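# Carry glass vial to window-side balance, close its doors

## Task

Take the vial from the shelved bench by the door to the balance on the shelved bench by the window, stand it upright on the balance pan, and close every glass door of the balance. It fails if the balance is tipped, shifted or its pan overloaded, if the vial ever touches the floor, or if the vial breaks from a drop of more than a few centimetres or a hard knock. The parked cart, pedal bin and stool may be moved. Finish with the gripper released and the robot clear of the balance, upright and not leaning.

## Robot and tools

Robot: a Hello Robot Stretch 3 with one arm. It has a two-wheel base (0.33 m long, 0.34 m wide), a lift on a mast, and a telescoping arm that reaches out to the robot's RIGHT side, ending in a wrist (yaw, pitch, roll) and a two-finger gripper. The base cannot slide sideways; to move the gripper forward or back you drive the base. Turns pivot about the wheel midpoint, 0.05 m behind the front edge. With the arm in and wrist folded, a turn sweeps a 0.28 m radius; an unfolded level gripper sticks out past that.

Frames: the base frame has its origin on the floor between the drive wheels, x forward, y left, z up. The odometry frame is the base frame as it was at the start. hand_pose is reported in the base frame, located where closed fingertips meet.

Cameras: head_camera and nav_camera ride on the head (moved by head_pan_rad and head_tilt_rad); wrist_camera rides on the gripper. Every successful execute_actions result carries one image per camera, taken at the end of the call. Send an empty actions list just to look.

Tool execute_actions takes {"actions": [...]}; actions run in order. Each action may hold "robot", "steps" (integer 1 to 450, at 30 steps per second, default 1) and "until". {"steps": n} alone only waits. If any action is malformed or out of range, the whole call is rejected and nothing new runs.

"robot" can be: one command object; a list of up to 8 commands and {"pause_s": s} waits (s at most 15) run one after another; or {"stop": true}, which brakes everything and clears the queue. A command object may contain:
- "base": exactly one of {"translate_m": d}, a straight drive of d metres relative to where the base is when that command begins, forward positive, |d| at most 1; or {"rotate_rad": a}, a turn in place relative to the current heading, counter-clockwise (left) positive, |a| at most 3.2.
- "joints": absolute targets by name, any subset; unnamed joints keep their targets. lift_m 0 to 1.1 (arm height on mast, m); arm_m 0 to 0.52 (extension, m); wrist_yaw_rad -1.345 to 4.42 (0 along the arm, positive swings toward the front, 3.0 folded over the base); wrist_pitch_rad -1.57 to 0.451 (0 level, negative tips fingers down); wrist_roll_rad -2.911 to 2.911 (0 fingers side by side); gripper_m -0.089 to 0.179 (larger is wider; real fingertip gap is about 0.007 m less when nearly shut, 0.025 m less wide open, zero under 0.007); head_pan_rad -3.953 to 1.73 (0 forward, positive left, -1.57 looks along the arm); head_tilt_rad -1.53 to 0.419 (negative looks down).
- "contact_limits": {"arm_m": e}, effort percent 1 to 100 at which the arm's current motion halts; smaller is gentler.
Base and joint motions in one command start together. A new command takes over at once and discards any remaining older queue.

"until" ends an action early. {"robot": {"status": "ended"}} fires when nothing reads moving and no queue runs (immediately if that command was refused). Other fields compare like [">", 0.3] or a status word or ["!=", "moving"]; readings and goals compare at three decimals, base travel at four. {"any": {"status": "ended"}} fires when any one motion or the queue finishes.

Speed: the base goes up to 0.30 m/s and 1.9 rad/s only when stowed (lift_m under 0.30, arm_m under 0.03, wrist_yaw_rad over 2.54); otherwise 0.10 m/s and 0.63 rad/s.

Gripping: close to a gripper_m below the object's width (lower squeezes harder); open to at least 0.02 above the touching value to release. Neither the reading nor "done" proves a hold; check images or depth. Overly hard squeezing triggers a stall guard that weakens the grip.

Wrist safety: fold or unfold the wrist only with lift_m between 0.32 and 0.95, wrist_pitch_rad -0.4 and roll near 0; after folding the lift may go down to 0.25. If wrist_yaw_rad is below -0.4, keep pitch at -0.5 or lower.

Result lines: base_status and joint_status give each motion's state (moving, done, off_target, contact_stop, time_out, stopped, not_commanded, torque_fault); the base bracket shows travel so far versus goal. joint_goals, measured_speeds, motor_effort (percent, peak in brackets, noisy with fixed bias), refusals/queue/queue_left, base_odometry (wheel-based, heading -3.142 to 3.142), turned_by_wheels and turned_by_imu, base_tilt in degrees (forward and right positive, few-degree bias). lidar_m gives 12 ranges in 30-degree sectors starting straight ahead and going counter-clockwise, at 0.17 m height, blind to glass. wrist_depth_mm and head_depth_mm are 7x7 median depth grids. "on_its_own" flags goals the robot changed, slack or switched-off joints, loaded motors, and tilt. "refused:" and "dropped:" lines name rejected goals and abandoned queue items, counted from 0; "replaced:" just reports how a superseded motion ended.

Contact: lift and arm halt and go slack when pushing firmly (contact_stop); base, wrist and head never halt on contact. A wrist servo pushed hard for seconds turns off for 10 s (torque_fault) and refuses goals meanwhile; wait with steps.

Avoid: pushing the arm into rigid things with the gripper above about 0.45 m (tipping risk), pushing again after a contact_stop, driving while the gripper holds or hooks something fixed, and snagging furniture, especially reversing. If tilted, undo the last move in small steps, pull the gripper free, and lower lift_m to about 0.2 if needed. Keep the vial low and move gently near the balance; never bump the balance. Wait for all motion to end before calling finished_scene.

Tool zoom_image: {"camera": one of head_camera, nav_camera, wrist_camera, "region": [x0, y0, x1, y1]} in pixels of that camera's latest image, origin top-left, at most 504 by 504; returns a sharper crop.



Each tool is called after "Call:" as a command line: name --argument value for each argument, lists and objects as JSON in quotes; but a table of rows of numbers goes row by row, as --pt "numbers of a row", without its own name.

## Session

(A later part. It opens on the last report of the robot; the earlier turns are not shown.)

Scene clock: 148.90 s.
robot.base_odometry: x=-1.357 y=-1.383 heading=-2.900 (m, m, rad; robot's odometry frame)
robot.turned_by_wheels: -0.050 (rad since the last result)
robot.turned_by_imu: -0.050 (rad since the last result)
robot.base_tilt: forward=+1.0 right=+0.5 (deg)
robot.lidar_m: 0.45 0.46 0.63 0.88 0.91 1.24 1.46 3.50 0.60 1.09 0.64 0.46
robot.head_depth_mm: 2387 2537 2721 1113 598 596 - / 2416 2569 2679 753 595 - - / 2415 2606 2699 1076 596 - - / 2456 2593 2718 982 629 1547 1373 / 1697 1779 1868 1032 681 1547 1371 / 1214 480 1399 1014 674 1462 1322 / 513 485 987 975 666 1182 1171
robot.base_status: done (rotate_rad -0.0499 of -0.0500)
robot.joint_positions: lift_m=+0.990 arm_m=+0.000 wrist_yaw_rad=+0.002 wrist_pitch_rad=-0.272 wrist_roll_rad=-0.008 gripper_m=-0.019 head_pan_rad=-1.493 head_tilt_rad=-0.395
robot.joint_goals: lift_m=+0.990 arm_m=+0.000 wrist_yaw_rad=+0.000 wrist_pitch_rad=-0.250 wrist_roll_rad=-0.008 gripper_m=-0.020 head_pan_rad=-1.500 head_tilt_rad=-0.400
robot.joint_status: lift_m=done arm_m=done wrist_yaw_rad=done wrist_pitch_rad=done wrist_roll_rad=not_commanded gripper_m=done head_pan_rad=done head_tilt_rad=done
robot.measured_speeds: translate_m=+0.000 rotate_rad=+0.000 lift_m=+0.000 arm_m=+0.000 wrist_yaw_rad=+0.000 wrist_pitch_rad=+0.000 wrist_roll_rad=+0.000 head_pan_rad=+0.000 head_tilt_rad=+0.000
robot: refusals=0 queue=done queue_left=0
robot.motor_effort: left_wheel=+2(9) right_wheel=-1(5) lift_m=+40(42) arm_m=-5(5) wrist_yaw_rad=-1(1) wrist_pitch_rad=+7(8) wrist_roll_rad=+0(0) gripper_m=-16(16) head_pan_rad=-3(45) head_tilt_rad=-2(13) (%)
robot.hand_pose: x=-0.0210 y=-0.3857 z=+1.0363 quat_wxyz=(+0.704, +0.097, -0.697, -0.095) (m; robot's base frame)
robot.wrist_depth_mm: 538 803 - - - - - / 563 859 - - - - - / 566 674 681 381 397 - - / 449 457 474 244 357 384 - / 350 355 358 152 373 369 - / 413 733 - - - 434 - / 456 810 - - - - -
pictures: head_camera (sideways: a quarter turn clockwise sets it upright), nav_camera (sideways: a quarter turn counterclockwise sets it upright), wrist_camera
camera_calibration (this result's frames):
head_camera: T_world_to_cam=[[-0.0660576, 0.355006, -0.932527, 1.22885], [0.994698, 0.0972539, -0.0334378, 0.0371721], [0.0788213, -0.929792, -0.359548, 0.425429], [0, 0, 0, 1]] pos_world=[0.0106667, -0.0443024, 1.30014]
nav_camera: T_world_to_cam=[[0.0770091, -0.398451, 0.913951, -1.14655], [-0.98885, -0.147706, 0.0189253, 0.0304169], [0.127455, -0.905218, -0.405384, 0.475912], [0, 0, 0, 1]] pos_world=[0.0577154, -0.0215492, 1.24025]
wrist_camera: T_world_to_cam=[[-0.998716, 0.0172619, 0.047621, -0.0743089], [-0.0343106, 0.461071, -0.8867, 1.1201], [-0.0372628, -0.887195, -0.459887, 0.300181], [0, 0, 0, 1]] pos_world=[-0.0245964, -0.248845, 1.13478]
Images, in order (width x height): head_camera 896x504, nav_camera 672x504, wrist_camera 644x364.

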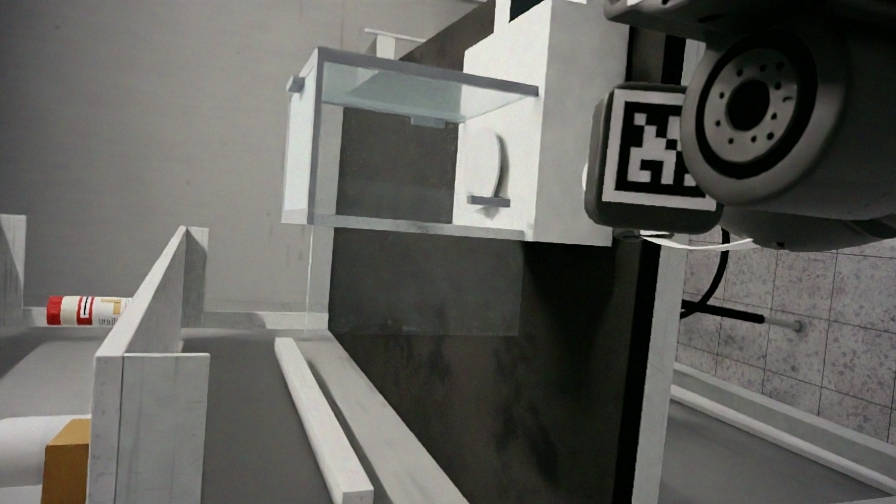

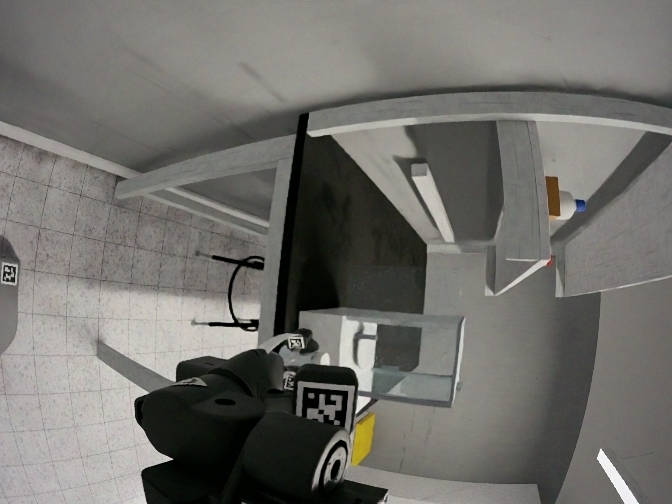

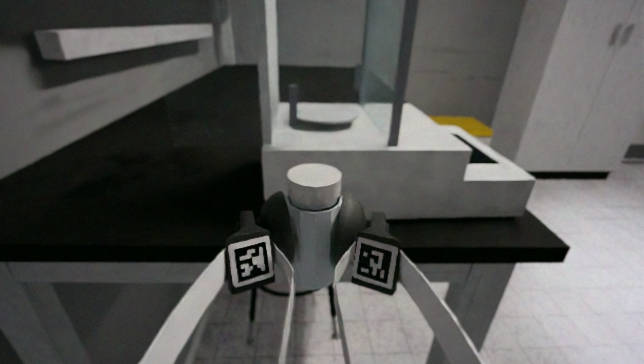

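Call:
execute_actions --actions '[{"robot": {"base": {"translate_m": -0.033}, "joints": {"lift_m": 1.027, "arm_m": 0.15, "head_tilt_rad": -0.35}}, "steps": 200, "until": {"robot": {"status": "ended"}}}]'

Scene clock: 172.13 s.
robot.base_odometry: x=-1.325 y=-1.375 heading=-2.900 (m, m, rad; robot's odometry frame)
robot.turned_by_wheels: +0.000 (rad since the last result)
robot.turned_by_imu: +0.000 (rad since the last result)
robot.base_tilt: forward=+1.1 right=+0.6 (deg)
robot.lidar_m: 0.48 0.50 0.68 0.88 0.91 1.24 1.43 3.50 0.59 1.09 0.68 0.50
robot.head_depth_mm: 2443 2565 2729 - - 612 671 / 2428 2612 2674 - - 620 1438 / 2461 2612 2734 - - 1329 1392 / 2484 2591 2745 1071 606 632 1417 / 1715 1856 1973 1140 725 642 1387 / 1403 491 1529 1119 717 1412 1359 / 696 485 1070 1050 708 1152 1244
robot.base_status: done (translate_m -0.0330 of -0.0330)
robot.joint_positions: lift_m=+1.027 arm_m=+0.150 wrist_yaw_rad=+0.002 wrist_pitch_rad=-0.272 wrist_roll_rad=-0.008 gripper_m=-0.019 head_pan_rad=-1.493 head_tilt_rad=-0.359
robot.joint_goals: lift_m=+1.027 arm_m=+0.150 wrist_yaw_rad=+0.000 wrist_pitch_rad=-0.250 wrist_roll_rad=-0.008 gripper_m=-0.020 head_pan_rad=-1.500 head_tilt_rad=-0.350
robot.joint_status: lift_m=done arm_m=done wrist_yaw_rad=done wrist_pitch_rad=done wrist_roll_rad=not_commanded gripper_m=done head_pan_rad=done head_tilt_rad=done
robot.measured_speeds: translate_m=+0.000 rotate_rad=+0.000 lift_m=+0.000 arm_m=+0.000 wrist_yaw_rad=+0.000 wrist_pitch_rad=+0.000 wrist_roll_rad=+0.000 head_pan_rad=+0.000 head_tilt_rad=+0.000
robot: refusals=0 queue=done queue_left=0
robot.motor_effort: left_wheel=+1(4) right_wheel=-1(4) lift_m=+40(40) arm_m=+6(7) wrist_yaw_rad=-2(2) wrist_pitch_rad=+7(7) wrist_roll_rad=+1(0) gripper_m=-16(17) head_pan_rad=-4(4) head_tilt_rad=+4(5) (%)
robot.hand_pose: x=-0.0211 y=-0.5349 z=+1.0733 quat_wxyz=(+0.704, +0.097, -0.697, -0.095) (m; robot's base frame)
robot.wrist_depth_mm: 614 737 - - - - - / 573 784 308 - - - - / 612 712 305 794 - - - / 534 534 262 229 346 - - / 401 408 218 152 260 324 - / 330 331 220 222 230 249 - / 277 277 240 243 256 263 -
pictures: head_camera (sideways: a quarter turn clockwise sets it upright), nav_camera (sideways: a quarter turn counterclockwise sets it upright), wrist_camera
camera_calibration (this result's frames):
head_camera: T_world_to_cam=[[-0.063414, 0.321466, -0.944795, 1.24484], [0.9948, 0.0959604, -0.0341198, 0.0380609], [0.0796946, -0.942046, -0.32588, 0.381608], [0, 0, 0, 1]] pos_world=[0.0106655, -0.044336, 1.30178]
nav_camera: T_world_to_cam=[[0.0744111, -0.365548, 0.927813, -1.16463], [-0.988919, -0.146899, 0.0214353, 0.0271486], [0.128459, -0.919127, -0.372429, 0.433021], [0, 0, 0, 1]] pos_world=[0.0578837, -0.0237387, 1.24125]
wrist_camera: T_world_to_cam=[[-0.998703, 0.0180015, 0.0476171, -0.0732726], [-0.0339739, 0.460905, -0.886799, 1.22178], [-0.0379106, -0.887267, -0.459696, 0.184565], [0, 0, 0, 1]] pos_world=[-0.024672, -0.398048, 1.17181]
Images, in order (width x height): head_camera 896x504, nav_camera 672x504, wrist_camera 644x364.

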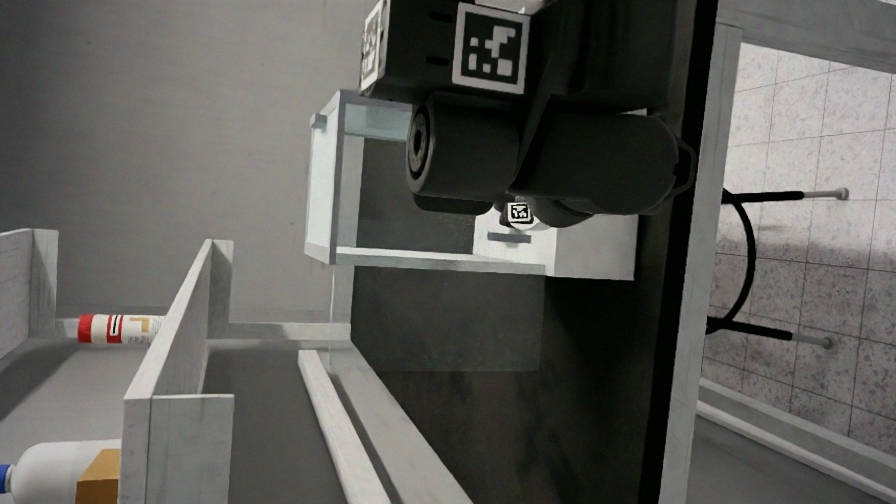

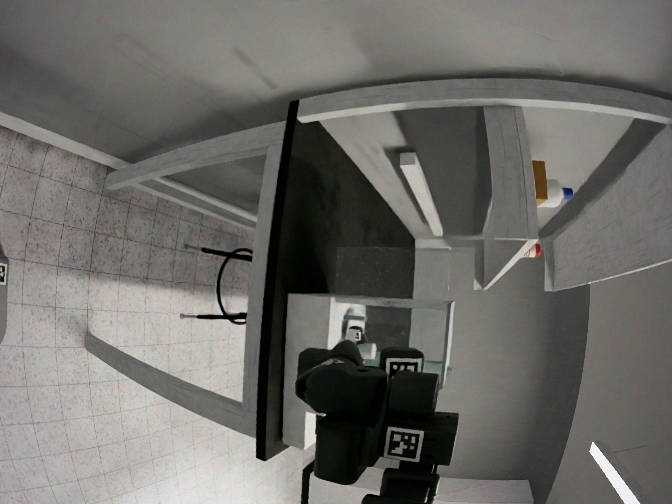

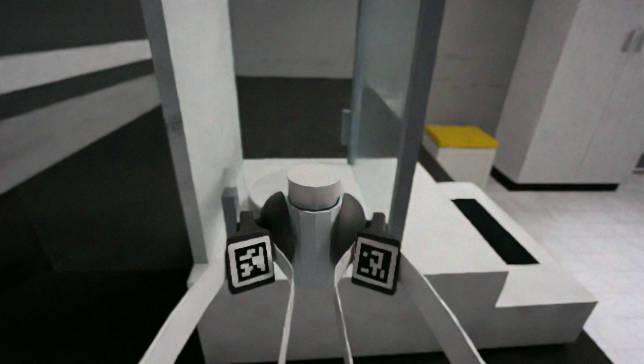

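Call:
zoom_image --camera "wrist_camera" --region '[140, 60, 480, 320]'

Region (140, 60, 480, 320) of wrist_camera's 644x364 image, scaled by 1.482; it fills the top 385 rows of this view, and the rest is white.

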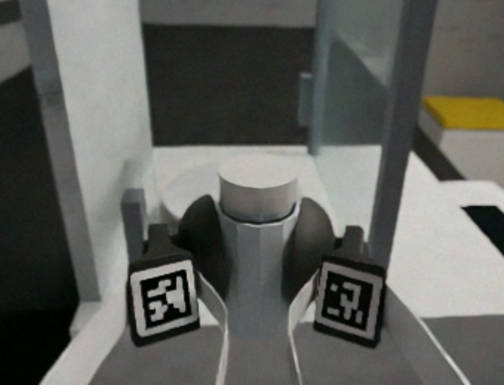

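Call:
execute_actions --actions '[{"robot": {"base": {"translate_m": -0.0335}, "joints": {"wrist_yaw_rad": 0.12}}, "steps": 100, "until": {"robot": {"status": "ended"}}}, {"robot": {"joints": {"arm_m": 0.205}}, "steps": 100, "until": {"robot": {"status": "ended"}}}]'

Scene clock: 209.50 s.
robot.base_odometry: x=-1.292 y=-1.367 heading=-2.900 (m, m, rad; robot's odometry frame)
robot.turned_by_wheels: +0.000 (rad since the last result)
robot.turned_by_imu: +0.000 (rad since the last result)
robot.base_tilt: forward=+1.1 right=+0.4 (deg)
robot.lidar_m: 0.51 0.53 0.73 0.88 0.91 1.24 1.39 3.48 0.58 1.09 0.70 0.53
robot.head_depth_mm: 2408 2528 2704 - 600 607 671 / 2428 2584 2746 - 599 617 1393 / 2448 2594 2706 - - 623 1396 / 2461 2598 2763 1078 607 632 1418 / 1727 1875 2083 1055 656 642 1392 / 1505 1387 1618 1117 714 1452 1393 / 1108 484 1178 1100 706 1237 1272
robot.base_status: done (translate_m -0.0335 of -0.0335)
robot.joint_positions: lift_m=+1.027 arm_m=+0.205 wrist_yaw_rad=+0.118 wrist_pitch_rad=-0.272 wrist_roll_rad=-0.008 gripper_m=-0.019 head_pan_rad=-1.493 head_tilt_rad=-0.359
robot.joint_goals: lift_m=+1.027 arm_m=+0.205 wrist_yaw_rad=+0.120 wrist_pitch_rad=-0.250 wrist_roll_rad=-0.008 gripper_m=-0.020 head_pan_rad=-1.500 head_tilt_rad=-0.350
robot.joint_status: lift_m=done arm_m=done wrist_yaw_rad=done wrist_pitch_rad=done wrist_roll_rad=not_commanded gripper_m=done head_pan_rad=done head_tilt_rad=done
robot.measured_speeds: translate_m=+0.000 rotate_rad=+0.000 lift_m=+0.000 arm_m=+0.000 wrist_yaw_rad=+0.000 wrist_pitch_rad=+0.000 wrist_roll_rad=+0.000 head_pan_rad=+0.000 head_tilt_rad=+0.000
robot: refusals=0 queue=done queue_left=0
robot.motor_effort: left_wheel=+2(4) right_wheel=-1(5) lift_m=+40(40) arm_m=+6(7) wrist_yaw_rad=+2(3) wrist_pitch_rad=+6(6) wrist_roll_rad=+0(0) gripper_m=-16(15) head_pan_rad=-4(4) head_tilt_rad=+4(4) (%)
robot.hand_pose: x=+0.0067 y=-0.5882 z=+1.0733 quat_wxyz=(+0.708, +0.137, -0.690, -0.054) (m; robot's base frame)
robot.wrist_depth_mm: 524 138 260 - - - - / 503 139 265 - - - - / 554 152 271 801 698 - - / 521 166 276 232 321 - - / 406 184 221 153 247 330 - / 331 315 194 197 204 224 - / 276 277 176 177 172 180 221
pictures: head_camera (sideways: a quarter turn clockwise sets it upright), nav_camera (sideways: a quarter turn counterclockwise sets it upright), wrist_camera
camera_calibration (this result's frames):
head_camera: T_world_to_cam=[[-0.0634123, 0.321446, -0.944802, 1.24485], [0.9948, 0.0959592, -0.0341201, 0.0380614], [0.0796947, -0.942053, -0.32586, 0.381581], [0, 0, 0, 1]] pos_world=[0.0106655, -0.044336, 1.30178]
nav_camera: T_world_to_cam=[[0.0744094, -0.365529, 0.927821, -1.16464], [-0.988919, -0.146898, 0.0214368, 0.0271467], [0.128459, -0.919135, -0.372409, 0.432995], [0, 0, 0, 1]] pos_world=[0.0578838, -0.0237401, 1.24125]
wrist_camera: T_world_to_cam=[[-0.994051, -0.0979509, 0.0476169, -0.112713], [-0.0872008, 0.453854, -0.886799, 1.24353], [0.0652517, -0.885676, -0.459696, 0.138524], [0, 0, 0, 1]] pos_world=[-0.0126448, -0.452734, 1.17181]
Images, in order (width x height): head_camera 896x504, nav_camera 672x504, wrist_camera 644x364.

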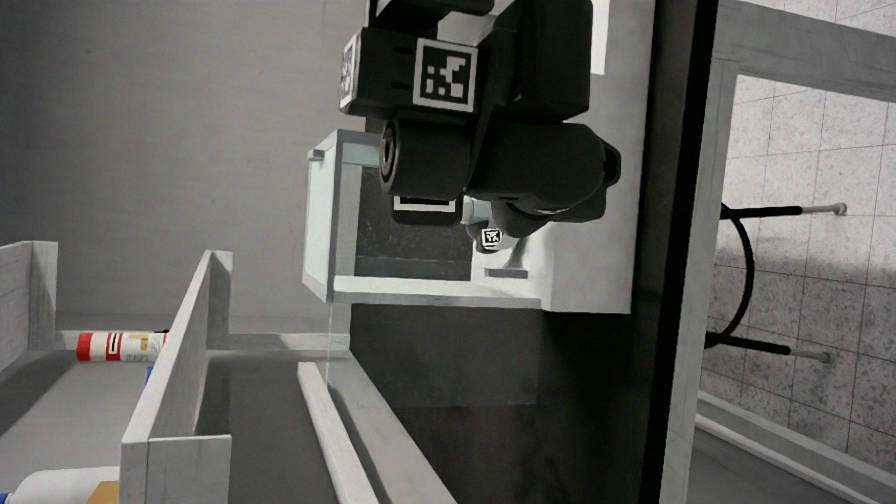

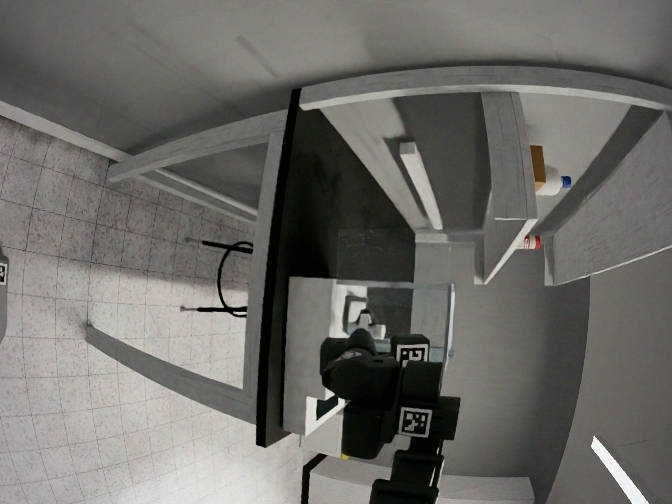

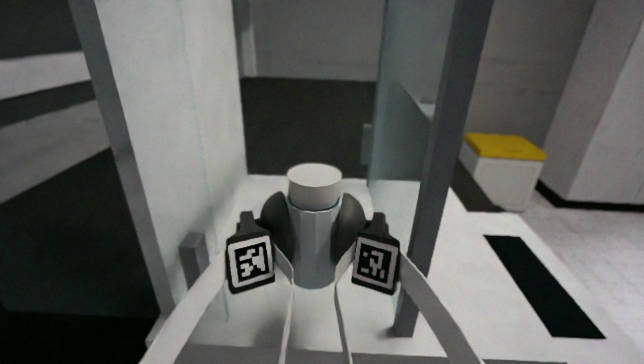

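Call:
execute_actions --actions '[{"robot": {"joints": {"arm_m": 0.28}, "contact_limits": {"arm_m": 14}}, "steps": 100, "until": {"robot": {"arm_m": [">", 0.222]}}}, {"robot": {"base": {"translate_m": 0.009}}, "steps": 100, "until": {"robot": {"status": "ended"}}}]'

Scene clock: 215.53 s.
robot.base_odometry: x=-1.301 y=-1.370 heading=-2.900 (m, m, rad; robot's odometry frame)
robot.turned_by_wheels: +0.000 (rad since the last result)
robot.turned_by_imu: +0.000 (rad since the last result)
robot.base_tilt: forward=+1.1 right=+0.6 (deg)
robot.lidar_m: 0.50 0.52 0.71 0.88 0.91 1.24 1.40 3.50 0.58 1.09 0.69 0.52
robot.head_depth_mm: 2418 2565 2703 2892 616 608 660 / 2431 2594 2737 - 598 618 1437 / 2482 2597 2727 - 595 622 1392 / 2467 2618 2738 1067 605 630 1423 / 1732 1883 2101 1135 689 642 1402 / 1470 1228 1586 1119 715 1425 1399 / 734 485 1134 1094 708 1205 1264
robot.base_status: done (translate_m +0.0090 of +0.0090)
robot.joint_positions: lift_m=+1.027 arm_m=+0.280 wrist_yaw_rad=+0.118 wrist_pitch_rad=-0.272 wrist_roll_rad=-0.008 gripper_m=-0.019 head_pan_rad=-1.493 head_tilt_rad=-0.359
robot.joint_goals: lift_m=+1.027 arm_m=+0.280 wrist_yaw_rad=+0.120 wrist_pitch_rad=-0.250 wrist_roll_rad=-0.008 gripper_m=-0.020 head_pan_rad=-1.500 head_tilt_rad=-0.350
robot.joint_status: lift_m=done arm_m=done wrist_yaw_rad=done wrist_pitch_rad=done wrist_roll_rad=not_commanded gripper_m=done head_pan_rad=done head_tilt_rad=done
robot.measured_speeds: translate_m=+0.000 rotate_rad=+0.000 lift_m=+0.000 arm_m=+0.000 wrist_yaw_rad=+0.000 wrist_pitch_rad=+0.000 wrist_roll_rad=+0.000 head_pan_rad=+0.000 head_tilt_rad=+0.000
robot: refusals=0 queue=done queue_left=0
robot.motor_effort: left_wheel=+2(6) right_wheel=-1(2) lift_m=+41(40) arm_m=+6(7) wrist_yaw_rad=+2(2) wrist_pitch_rad=+6(7) wrist_roll_rad=+0(0) gripper_m=-15(16) head_pan_rad=-4(3) head_tilt_rad=+3(3) (%)
robot.contact_limits: arm_m 14 (drawing in: default 27, maximum 45; extending or still: default 38, maximum 63)
robot.hand_pose: x=+0.0068 y=-0.6632 z=+1.0733 quat_wxyz=(+0.708, +0.138, -0.690, -0.054) (m; robot's base frame)
robot.wrist_depth_mm: 99 128 - - - - - / 99 130 - - - - - / 100 131 663 794 813 - - / 101 133 375 326 526 - 55 / 102 134 208 152 265 429 55 / 103 136 184 177 204 213 58 / 104 128 165 166 176 172 67
pictures: head_camera (sideways: a quarter turn clockwise sets it upright), nav_camera (sideways: a quarter turn counterclockwise sets it upright), wrist_camera
camera_calibration (this result's frames):
head_camera: T_world_to_cam=[[-0.0634099, 0.321424, -0.94481, 1.24486], [0.994801, 0.0959565, -0.0341206, 0.038062], [0.0796935, -0.942061, -0.325837, 0.381552], [0, 0, 0, 1]] pos_world=[0.0106654, -0.044336, 1.30178]
nav_camera: T_world_to_cam=[[0.074407, -0.365507, 0.92783, -1.16465], [-0.98892, -0.146896, 0.0214384, 0.0271446], [0.128458, -0.919144, -0.372387, 0.432966], [0, 0, 0, 1]] pos_world=[0.0578838, -0.0237416, 1.24125]
wrist_camera: T_world_to_cam=[[-0.994014, -0.0983263, 0.0476167, -0.120218], [-0.087372, 0.453821, -0.886799, 1.27755], [0.0655862, -0.885651, -0.459696, 0.0721111], [0, 0, 0, 1]] pos_world=[-0.0126059, -0.527736, 1.17181]
Images, in order (width x height): head_camera 896x504, nav_camera 672x504, wrist_camera 644x364.

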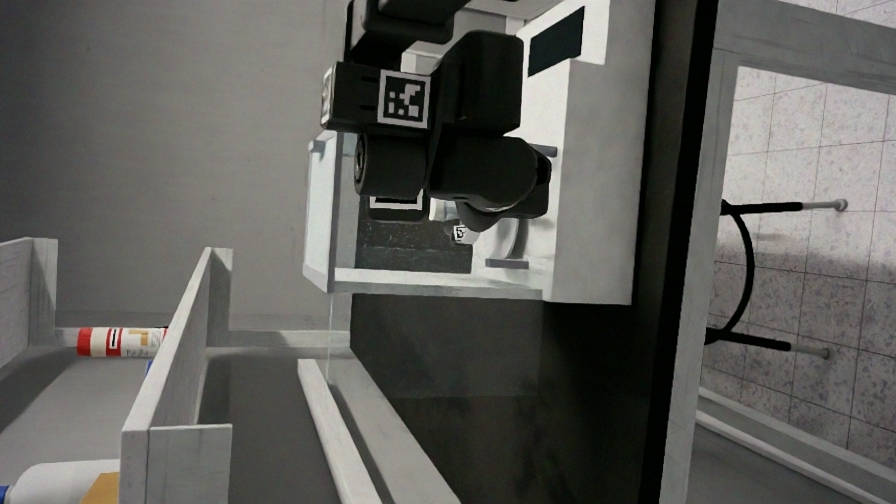

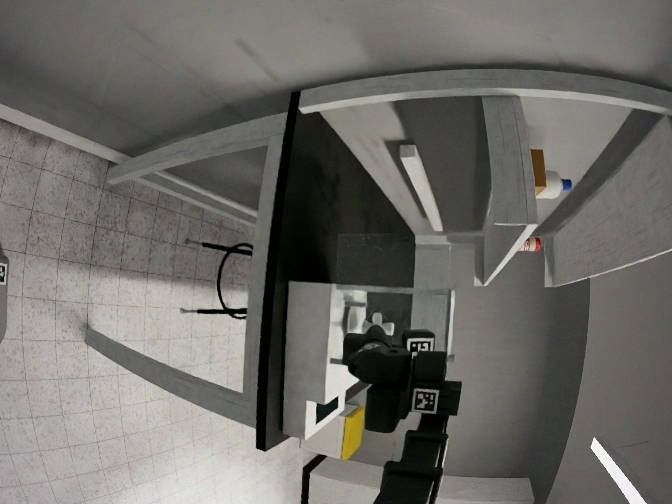

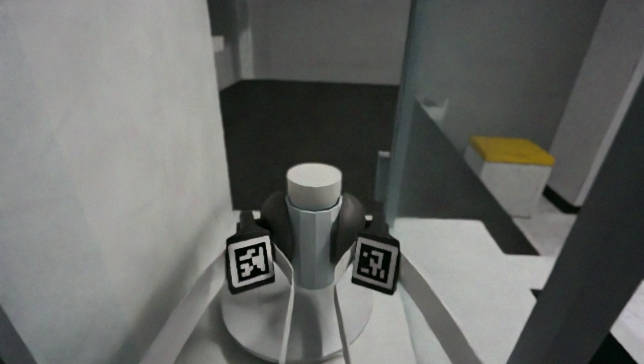

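Call:
zoom_image --camera "wrist_camera" --region '[180, 150, 460, 364]'

Region (180, 150, 460, 364) of wrist_camera's 644x364 image, scaled by 1.800; it fills the top 385 rows of this view, and the rest is white.

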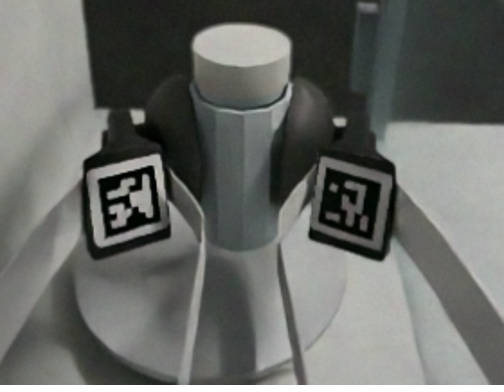

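Call:
execute_actions --actions '[{"robot": [{"joints": {"lift_m": 1.02}}, {"joints": {"gripper_m": 0.06}}], "steps": 100, "until": {"robot": {"status": "ended"}}}]'

Scene clock: 223.93 s.
robot.base_odometry: x=-1.301 y=-1.370 heading=-2.900 (m, m, rad; robot's odometry frame)
robot.turned_by_wheels: +0.000 (rad since the last result)
robot.turned_by_imu: +0.000 (rad since the last result)
robot.base_tilt: forward=+0.9 right=+0.8 (deg)
robot.lidar_m: 0.50 0.52 0.71 0.88 0.91 1.23 1.41 3.49 0.58 1.09 0.69 0.52
robot.head_depth_mm: 2432 2545 2709 2935 615 609 664 / 2393 2582 2730 - 597 619 1439 / 2459 2617 2710 - 596 623 1385 / 2472 2603 2752 744 606 632 1422 / 1719 1892 2095 1132 688 641 1408 / 1478 1189 1592 1118 715 1428 1402 / 735 485 1140 1095 707 1211 1275
robot.base_status: done (translate_m +0.0090 of +0.0090)
robot.joint_positions: lift_m=+1.020 arm_m=+0.280 wrist_yaw_rad=+0.118 wrist_pitch_rad=-0.272 wrist_roll_rad=-0.008 gripper_m=+0.060 head_pan_rad=-1.493 head_tilt_rad=-0.359
robot.joint_goals: lift_m=+1.020 arm_m=+0.280 wrist_yaw_rad=+0.120 wrist_pitch_rad=-0.250 wrist_roll_rad=-0.008 gripper_m=+0.060 head_pan_rad=-1.500 head_tilt_rad=-0.350
robot.joint_status: lift_m=done arm_m=done wrist_yaw_rad=done wrist_pitch_rad=done wrist_roll_rad=not_commanded gripper_m=done head_pan_rad=done head_tilt_rad=done
robot.measured_speeds: translate_m=+0.000 rotate_rad=+0.000 lift_m=+0.000 arm_m=+0.000 wrist_yaw_rad=+0.000 wrist_pitch_rad=+0.000 wrist_roll_rad=+0.000 head_pan_rad=+0.000 head_tilt_rad=+0.000
robot: refusals=0 queue=done queue_left=0
robot.motor_effort: left_wheel=+2(2) right_wheel=-1(1) lift_m=+23(39) arm_m=+6(6) wrist_yaw_rad=+2(2) wrist_pitch_rad=+6(6) wrist_roll_rad=+0(0) gripper_m=+0(79) head_pan_rad=-4(4) head_tilt_rad=+3(3) (%)
robot.contact_limits: arm_m 14 (drawing in: default 27, maximum 45; extending or still: default 38, maximum 63)
robot.hand_pose: x=+0.0068 y=-0.6632 z=+1.0670 quat_wxyz=(+0.708, +0.138, -0.690, -0.054) (m; robot's base frame)
robot.wrist_depth_mm: 98 128 - - - - - / 99 130 - - - - - / 101 131 663 780 794 - - / 101 133 260 535 520 - 55 / 102 134 207 154 267 401 55 / 103 126 182 169 196 205 58 / 104 128 162 158 170 75 65
pictures: head_camera (sideways: a quarter turn clockwise sets it upright), nav_camera (sideways: a quarter turn counterclockwise sets it upright), wrist_camera
camera_calibration (this result's frames):
head_camera: T_world_to_cam=[[-0.0634099, 0.321424, -0.94481, 1.24486], [0.994801, 0.0959567, -0.0341206, 0.038062], [0.0796936, -0.942061, -0.325837, 0.381552], [0, 0, 0, 1]] pos_world=[0.0106654, -0.044336, 1.30178]
nav_camera: T_world_to_cam=[[0.0744071, -0.365507, 0.92783, -1.16465], [-0.98892, -0.146896, 0.0214384, 0.0271445], [0.128458, -0.919144, -0.372387, 0.432966], [0, 0, 0, 1]] pos_world=[0.0578838, -0.0237416, 1.24125]
wrist_camera: T_world_to_cam=[[-0.994015, -0.0983239, 0.0476161, -0.119913], [-0.0873674, 0.453782, -0.88682, 1.27191], [0.0655882, -0.885672, -0.459656, 0.0691273], [0, 0, 0, 1]] pos_world=[-0.0126059, -0.527736, 1.16544]
Images, in order (width x height): head_camera 896x504, nav_camera 672x504, wrist_camera 644x364.

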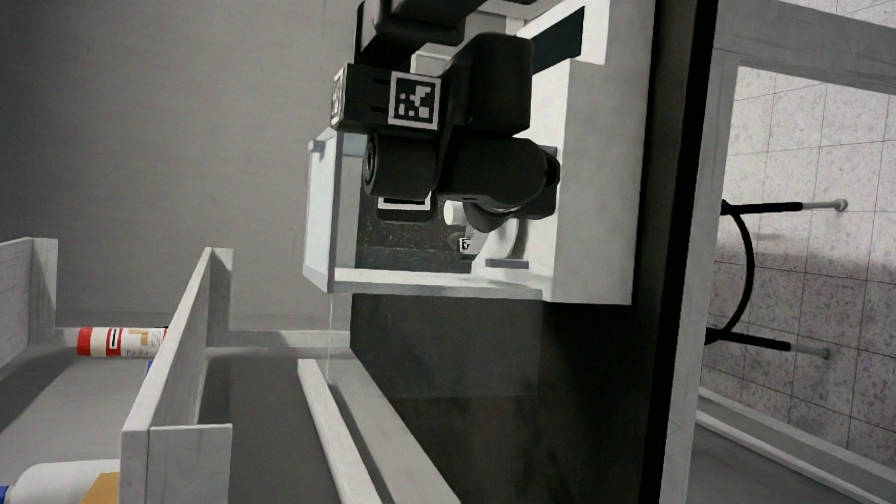

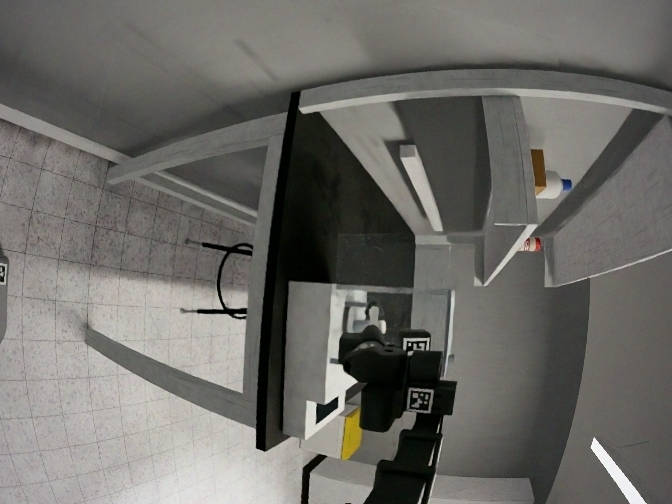

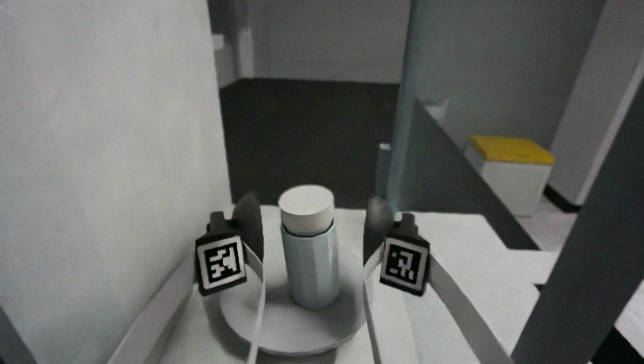

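Call:
execute_actions --actions '[]'

Scene clock: 225.73 s.
robot.base_odometry: x=-1.301 y=-1.370 heading=-2.900 (m, m, rad; robot's odometry frame)
robot.turned_by_wheels: +0.000 (rad since the last result)
robot.turned_by_imu: +0.000 (rad since the last result)
robot.base_tilt: forward=+1.1 right=+0.7 (deg)
robot.lidar_m: 0.50 0.52 0.71 0.88 0.91 1.24 1.41 3.48 0.58 1.09 0.69 0.52
robot.head_depth_mm: 2418 2569 2696 2900 614 608 659 / 2435 2576 2712 - 598 619 1429 / 2459 2583 2699 - 595 624 1388 / 2459 2575 2758 1071 606 633 1424 / 1721 1883 2081 1131 689 641 1405 / 1481 1185 1587 1120 715 1435 1394 / 733 484 1132 1094 708 1208 1276
robot.base_status: done (translate_m +0.0090 of +0.0090)
robot.joint_positions: lift_m=+1.020 arm_m=+0.280 wrist_yaw_rad=+0.118 wrist_pitch_rad=-0.272 wrist_roll_rad=-0.008 gripper_m=+0.060 head_pan_rad=-1.493 head_tilt_rad=-0.359
robot.joint_goals: lift_m=+1.020 arm_m=+0.280 wrist_yaw_rad=+0.120 wrist_pitch_rad=-0.250 wrist_roll_rad=-0.008 gripper_m=+0.060 head_pan_rad=-1.500 head_tilt_rad=-0.350
robot.joint_status: lift_m=done arm_m=done wrist_yaw_rad=done wrist_pitch_rad=done wrist_roll_rad=not_commanded gripper_m=done head_pan_rad=done head_tilt_rad=done
robot.measured_speeds: translate_m=+0.000 rotate_rad=+0.000 lift_m=+0.000 arm_m=+0.000 wrist_yaw_rad=+0.000 wrist_pitch_rad=+0.000 wrist_roll_rad=+0.000 head_pan_rad=+0.000 head_tilt_rad=+0.000
robot: refusals=0 queue=done queue_left=0
robot.motor_effort: left_wheel=+2(2) right_wheel=-1(1) lift_m=+23(23) arm_m=+6(6) wrist_yaw_rad=+1(2) wrist_pitch_rad=+7(6) wrist_roll_rad=+0(0) gripper_m=+0(1) head_pan_rad=-4(3) head_tilt_rad=+4(3) (%)
robot.contact_limits: arm_m 14 (drawing in: default 27, maximum 45; extending or still: default 38, maximum 63)
robot.hand_pose: x=+0.0068 y=-0.6632 z=+1.0670 quat_wxyz=(+0.708, +0.138, -0.690, -0.054) (m; robot's base frame)
robot.wrist_depth_mm: 98 128 - - - - - / 99 130 - - - - - / 100 132 655 770 809 - - / 101 133 260 541 522 - 55 / 102 134 206 164 267 405 55 / 102 127 182 169 197 207 58 / 103 127 161 159 170 75 65
pictures: head_camera (sideways: a quarter turn clockwise sets it upright), nav_camera (sideways: a quarter turn counterclockwise sets it upright), wrist_camera
camera_calibration (this result's frames):
head_camera: T_world_to_cam=[[-0.0634099, 0.321424, -0.94481, 1.24486], [0.994801, 0.0959565, -0.0341206, 0.038062], [0.0796935, -0.942061, -0.325837, 0.381552], [0, 0, 0, 1]] pos_world=[0.0106654, -0.044336, 1.30178]
nav_camera: T_world_to_cam=[[0.074407, -0.365507, 0.92783, -1.16465], [-0.98892, -0.146896, 0.0214384, 0.0271445], [0.128458, -0.919145, -0.372387, 0.432966], [0, 0, 0, 1]] pos_world=[0.0578838, -0.0237416, 1.24125]
wrist_camera: T_world_to_cam=[[-0.994015, -0.0983236, 0.047616, -0.119913], [-0.0873671, 0.453781, -0.88682, 1.27191], [0.0655881, -0.885672, -0.459656, 0.0691272], [0, 0, 0, 1]] pos_world=[-0.012606, -0.527736, 1.16544]
Images, in order (width x height): head_camera 896x504, nav_camera 672x504, wrist_camera 644x364.

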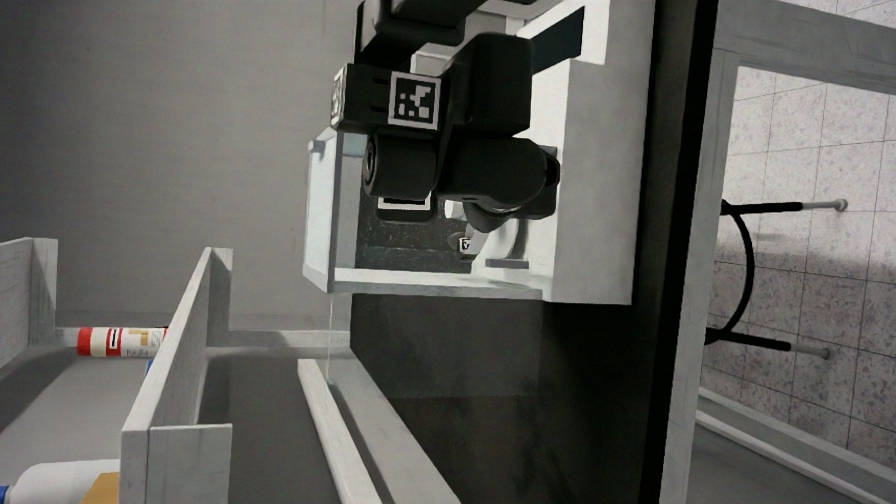

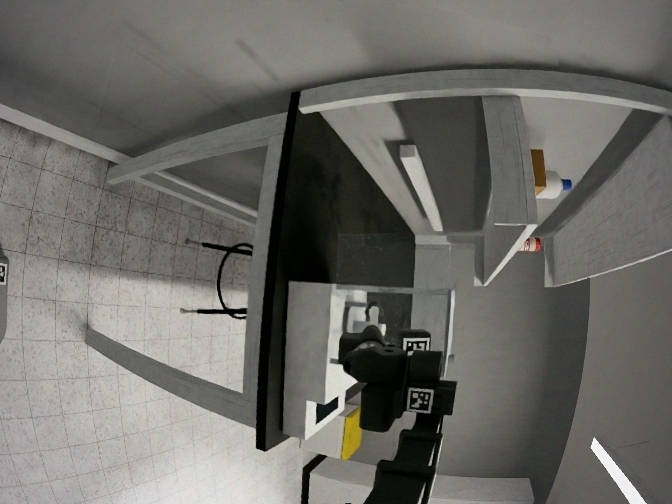

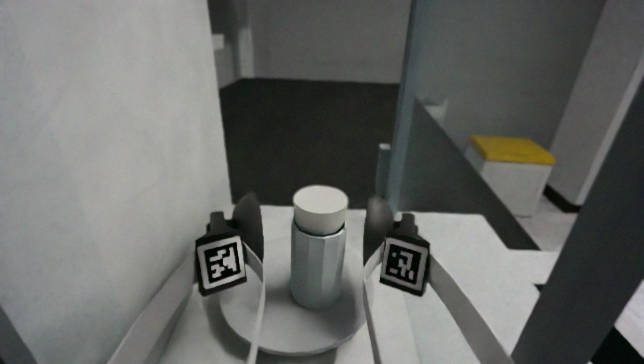

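Call:
execute_actions --actions '[{"robot": [{"base": {"translate_m": -0.006}, "joints": {"arm_m": 0.235}}, {"joints": {"gripper_m": 0.015}}, {"joints": {"arm_m": 0.14}}], "steps": 200, "until": {"robot": {"arm_m": ["<", 0.165]}}}, {"robot": {"base": {"translate_m": 0.084}, "joints": {"arm_m": 0.14, "wrist_yaw_rad": 0.0, "gripper_m": 0.05, "lift_m": 1.007}}, "steps": 200, "until": {"robot": {"status": "ended"}}}]'

Scene clock: 238.23 s.
robot.base_odometry: x=-1.377 y=-1.388 heading=-2.900 (m, m, rad; robot's odometry frame)
robot.turned_by_wheels: +0.000 (rad since the last result)
robot.turned_by_imu: +0.000 (rad since the last result)
robot.base_tilt: forward=+1.0 right=+0.5 (deg)
robot.lidar_m: 0.43 0.44 0.60 0.88 0.91 1.23 1.49 3.50 0.61 1.09 0.61 0.44
robot.head_depth_mm: 2416 2580 2684 - - 1650 1439 / 2422 2593 2687 1399 - 1645 1444 / 2449 2613 2688 1298 - - 1430 / 2481 2540 2742 1164 715 633 1419 / 1678 622 1923 1139 725 642 1404 / 1245 481 1339 1119 717 1390 1323 / 684 486 947 972 707 1021 1164
robot.base_status: done (translate_m +0.0840 of +0.0840)
robot.joint_positions: lift_m=+1.007 arm_m=+0.140 wrist_yaw_rad=+0.003 wrist_pitch_rad=-0.270 wrist_roll_rad=-0.008 gripper_m=+0.050 head_pan_rad=-1.493 head_tilt_rad=-0.359
robot.joint_goals: lift_m=+1.007 arm_m=+0.140 wrist_yaw_rad=+0.000 wrist_pitch_rad=-0.250 wrist_roll_rad=-0.008 gripper_m=+0.050 head_pan_rad=-1.500 head_tilt_rad=-0.350
robot.joint_status: lift_m=done arm_m=done wrist_yaw_rad=done wrist_pitch_rad=done wrist_roll_rad=not_commanded gripper_m=done head_pan_rad=done head_tilt_rad=done
robot.measured_speeds: translate_m=+0.000 rotate_rad=+0.000 lift_m=+0.000 arm_m=+0.000 wrist_yaw_rad=+0.000 wrist_pitch_rad=+0.000 wrist_roll_rad=+0.000 head_pan_rad=+0.000 head_tilt_rad=+0.000
robot: refusals=0 queue=done queue_left=0
robot.motor_effort: left_wheel=+2(7) right_wheel=-1(5) lift_m=+23(23) arm_m=-5(5) wrist_yaw_rad=-2(4) wrist_pitch_rad=+6(6) wrist_roll_rad=+0(1) gripper_m=+1(78) head_pan_rad=-4(4) head_tilt_rad=+4(3) (%)
robot.hand_pose: x=-0.0209 y=-0.5259 z=+1.0544 quat_wxyz=(+0.704, +0.097, -0.697, -0.094) (m; robot's base frame)
robot.wrist_depth_mm: 530 766 - - - - - / 515 840 - - - - - / 544 744 734 687 697 - - / 483 503 508 279 294 363 - / 372 382 398 227 237 234 317 / 303 305 298 229 242 245 261 / 254 260 261 253 256 267 268
pictures: head_camera (sideways: a quarter turn clockwise sets it upright), nav_camera (sideways: a quarter turn counterclockwise sets it upright), wrist_camera
camera_calibration (this result's frames):
head_camera: T_world_to_cam=[[-0.0634076, 0.321395, -0.94482, 1.24488], [0.994801, 0.0959554, -0.0341212, 0.0380627], [0.0796942, -0.942071, -0.325808, 0.381514], [0, 0, 0, 1]] pos_world=[0.0106654, -0.044336, 1.30178]
nav_camera: T_world_to_cam=[[0.0744047, -0.365478, 0.927841, -1.16467], [-0.98892, -0.146895, 0.0214406, 0.0271417], [0.128459, -0.919156, -0.372358, 0.432929], [0, 0, 0, 1]] pos_world=[0.057884, -0.0237435, 1.24125]
wrist_camera: T_world_to_cam=[[-0.998724, 0.0169488, 0.0475819, -0.0727762], [-0.034495, 0.459268, -0.887628, 1.20085], [-0.0368971, -0.888136, -0.458097, 0.18175], [0, 0, 0, 1]] pos_world=[-0.024554, -0.388859, 1.15263]
Images, in order (width x height): head_camera 896x504, nav_camera 672x504, wrist_camera 644x364.

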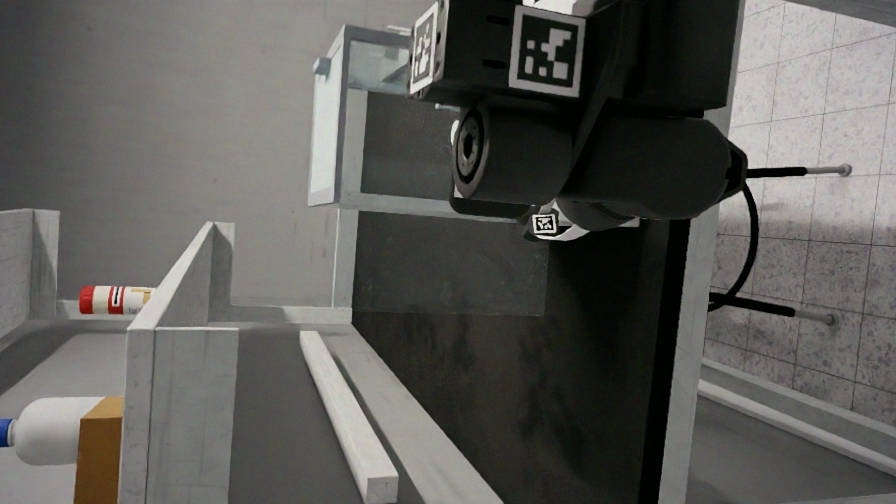

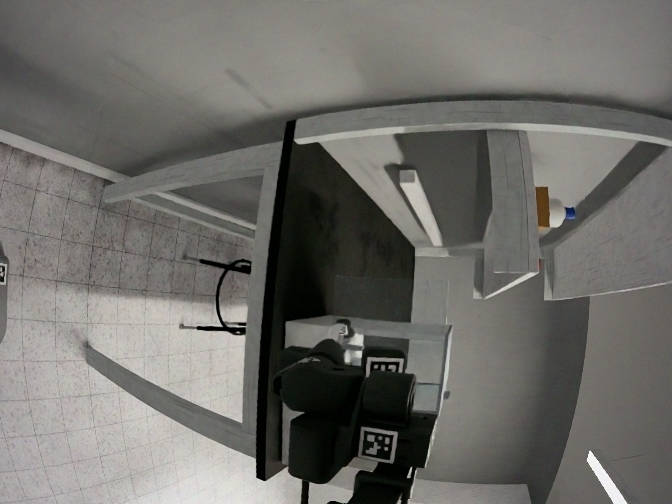

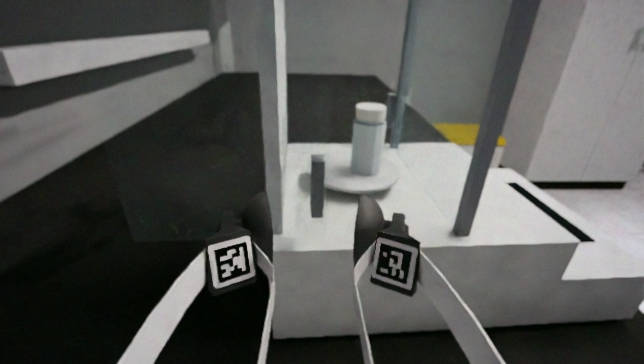

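Call:
execute_actions --actions '[{"robot": {"joints": {"arm_m": 0.2}, "contact_limits": {"arm_m": 11}}, "steps": 100, "until": {"robot": {"status": "ended"}}}]'

Scene clock: 243.33 s.
robot.base_odometry: x=-1.377 y=-1.388 heading=-2.900 (m, m, rad; robot's odometry frame)
robot.turned_by_wheels: +0.000 (rad since the last result)
robot.turned_by_imu: +0.000 (rad since the last result)
robot.base_tilt: forward=+0.8 right=+0.6 (deg)
robot.lidar_m: 0.43 0.44 0.60 0.88 0.91 1.24 1.48 3.48 0.61 1.09 0.61 0.44
robot.head_depth_mm: 2405 2552 2701 - - 616 1453 / 2430 2570 2663 - - 621 1444 / 2431 2607 2706 1437 - 1474 1433 / 2494 2565 2740 1170 700 635 1423 / 1679 611 1931 1143 728 645 1388 / 1245 482 1345 1119 716 1404 1321 / 687 488 953 974 707 1020 1166
robot.base_status: done (translate_m +0.0840 of +0.0840)
robot.joint_positions: lift_m=+1.007 arm_m=+0.171 wrist_yaw_rad=+0.006 wrist_pitch_rad=-0.276 wrist_roll_rad=-0.008 gripper_m=+0.050 head_pan_rad=-1.493 head_tilt_rad=-0.358
robot.joint_goals: lift_m=+1.007 arm_m=+0.171 wrist_yaw_rad=+0.000 wrist_pitch_rad=-0.250 wrist_roll_rad=-0.008 gripper_m=+0.050 head_pan_rad=-1.500 head_tilt_rad=-0.350
robot.joint_status: lift_m=done arm_m=contact_stop wrist_yaw_rad=done wrist_pitch_rad=done wrist_roll_rad=not_commanded gripper_m=done head_pan_rad=done head_tilt_rad=done
robot.measured_speeds: translate_m=+0.000 rotate_rad=+0.001 lift_m=+0.000 arm_m=-0.004 wrist_yaw_rad=+0.010 wrist_pitch_rad=+0.000 wrist_roll_rad=+0.000 head_pan_rad=+0.000 head_tilt_rad=+0.000
robot: refusals=0 queue=dropped queue_left=0
robot.on_its_own: arm_m is slack since a contact_stop, until your next command for it (your +0.200 is given up)
robot.motor_effort: left_wheel=+1(3) right_wheel=-1(3) lift_m=+23(23) arm_m=+8(13) wrist_yaw_rad=-5(5) wrist_pitch_rad=+8(9) wrist_roll_rad=+0(0) gripper_m=+0(0) head_pan_rad=-4(4) head_tilt_rad=+4(3) (%)
robot.contact_limits: arm_m 11 (drawing in: default 27, maximum 45; extending or still: default 38, maximum 63)
robot.hand_pose: x=-0.0200 y=-0.5560 z=+1.0529 quat_wxyz=(+0.704, +0.100, -0.697, -0.095) (m; robot's base frame)
robot.wrist_depth_mm: 526 762 - - - - - / 510 809 - - - - - / 542 705 666 692 379 - - / 485 487 495 265 287 308 - / 373 374 378 216 231 224 318 / 301 307 298 194 202 205 214 / 253 257 260 214 222 229 236
pictures: head_camera (sideways: a quarter turn clockwise sets it upright), nav_camera (sideways: a quarter turn counterclockwise sets it upright), wrist_camera
camera_calibration (this result's frames):
head_camera: T_world_to_cam=[[-0.0633635, 0.320896, -0.944992, 1.2451], [0.994804, 0.0959213, -0.0341309, 0.0380755], [0.0796924, -0.942244, -0.325307, 0.380862], [0, 0, 0, 1]] pos_world=[0.0106647, -0.0443361, 1.30181]
nav_camera: T_world_to_cam=[[0.0743607, -0.364989, 0.928038, -1.16492], [-0.988923, -0.146868, 0.0214775, 0.0270937], [0.12846, -0.919355, -0.371867, 0.43229], [0, 0, 0, 1]] pos_world=[0.0578861, -0.0237764, 1.24126]
wrist_camera: T_world_to_cam=[[-0.998777, 0.0130308, 0.0476997, -0.0736306], [-0.0361947, 0.464581, -0.884791, 1.21334], [-0.0336899, -0.885435, -0.463541, 0.161652], [0, 0, 0, 1]] pos_world=[-0.0241781, -0.419602, 1.15199]
Images, in order (width x height): head_camera 896x504, nav_camera 672x504, wrist_camera 644x364.

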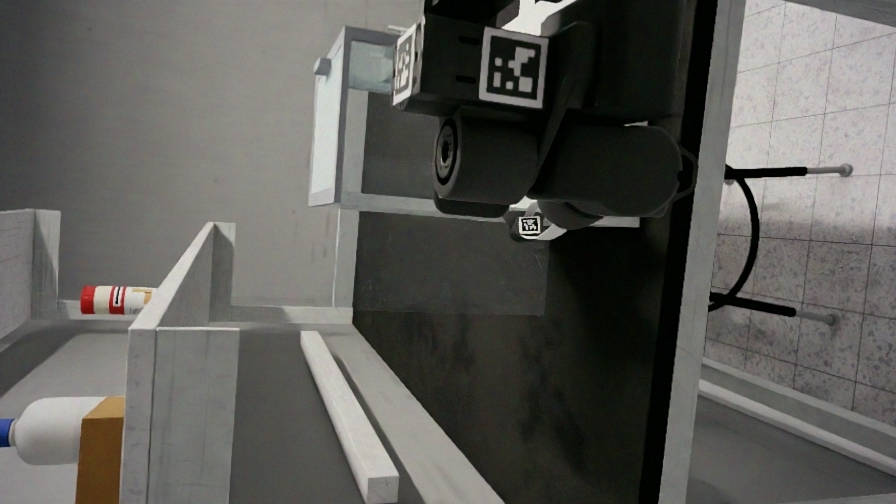

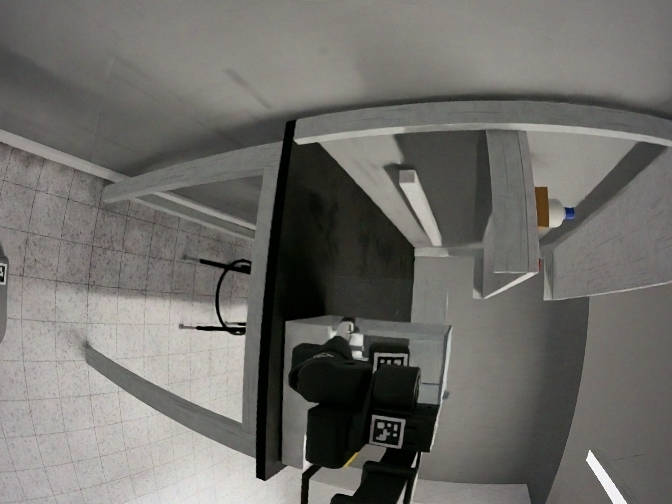

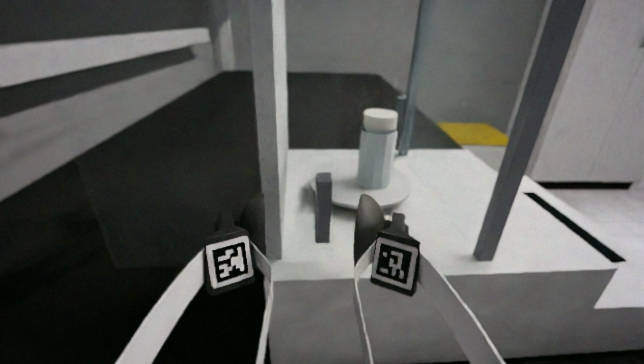

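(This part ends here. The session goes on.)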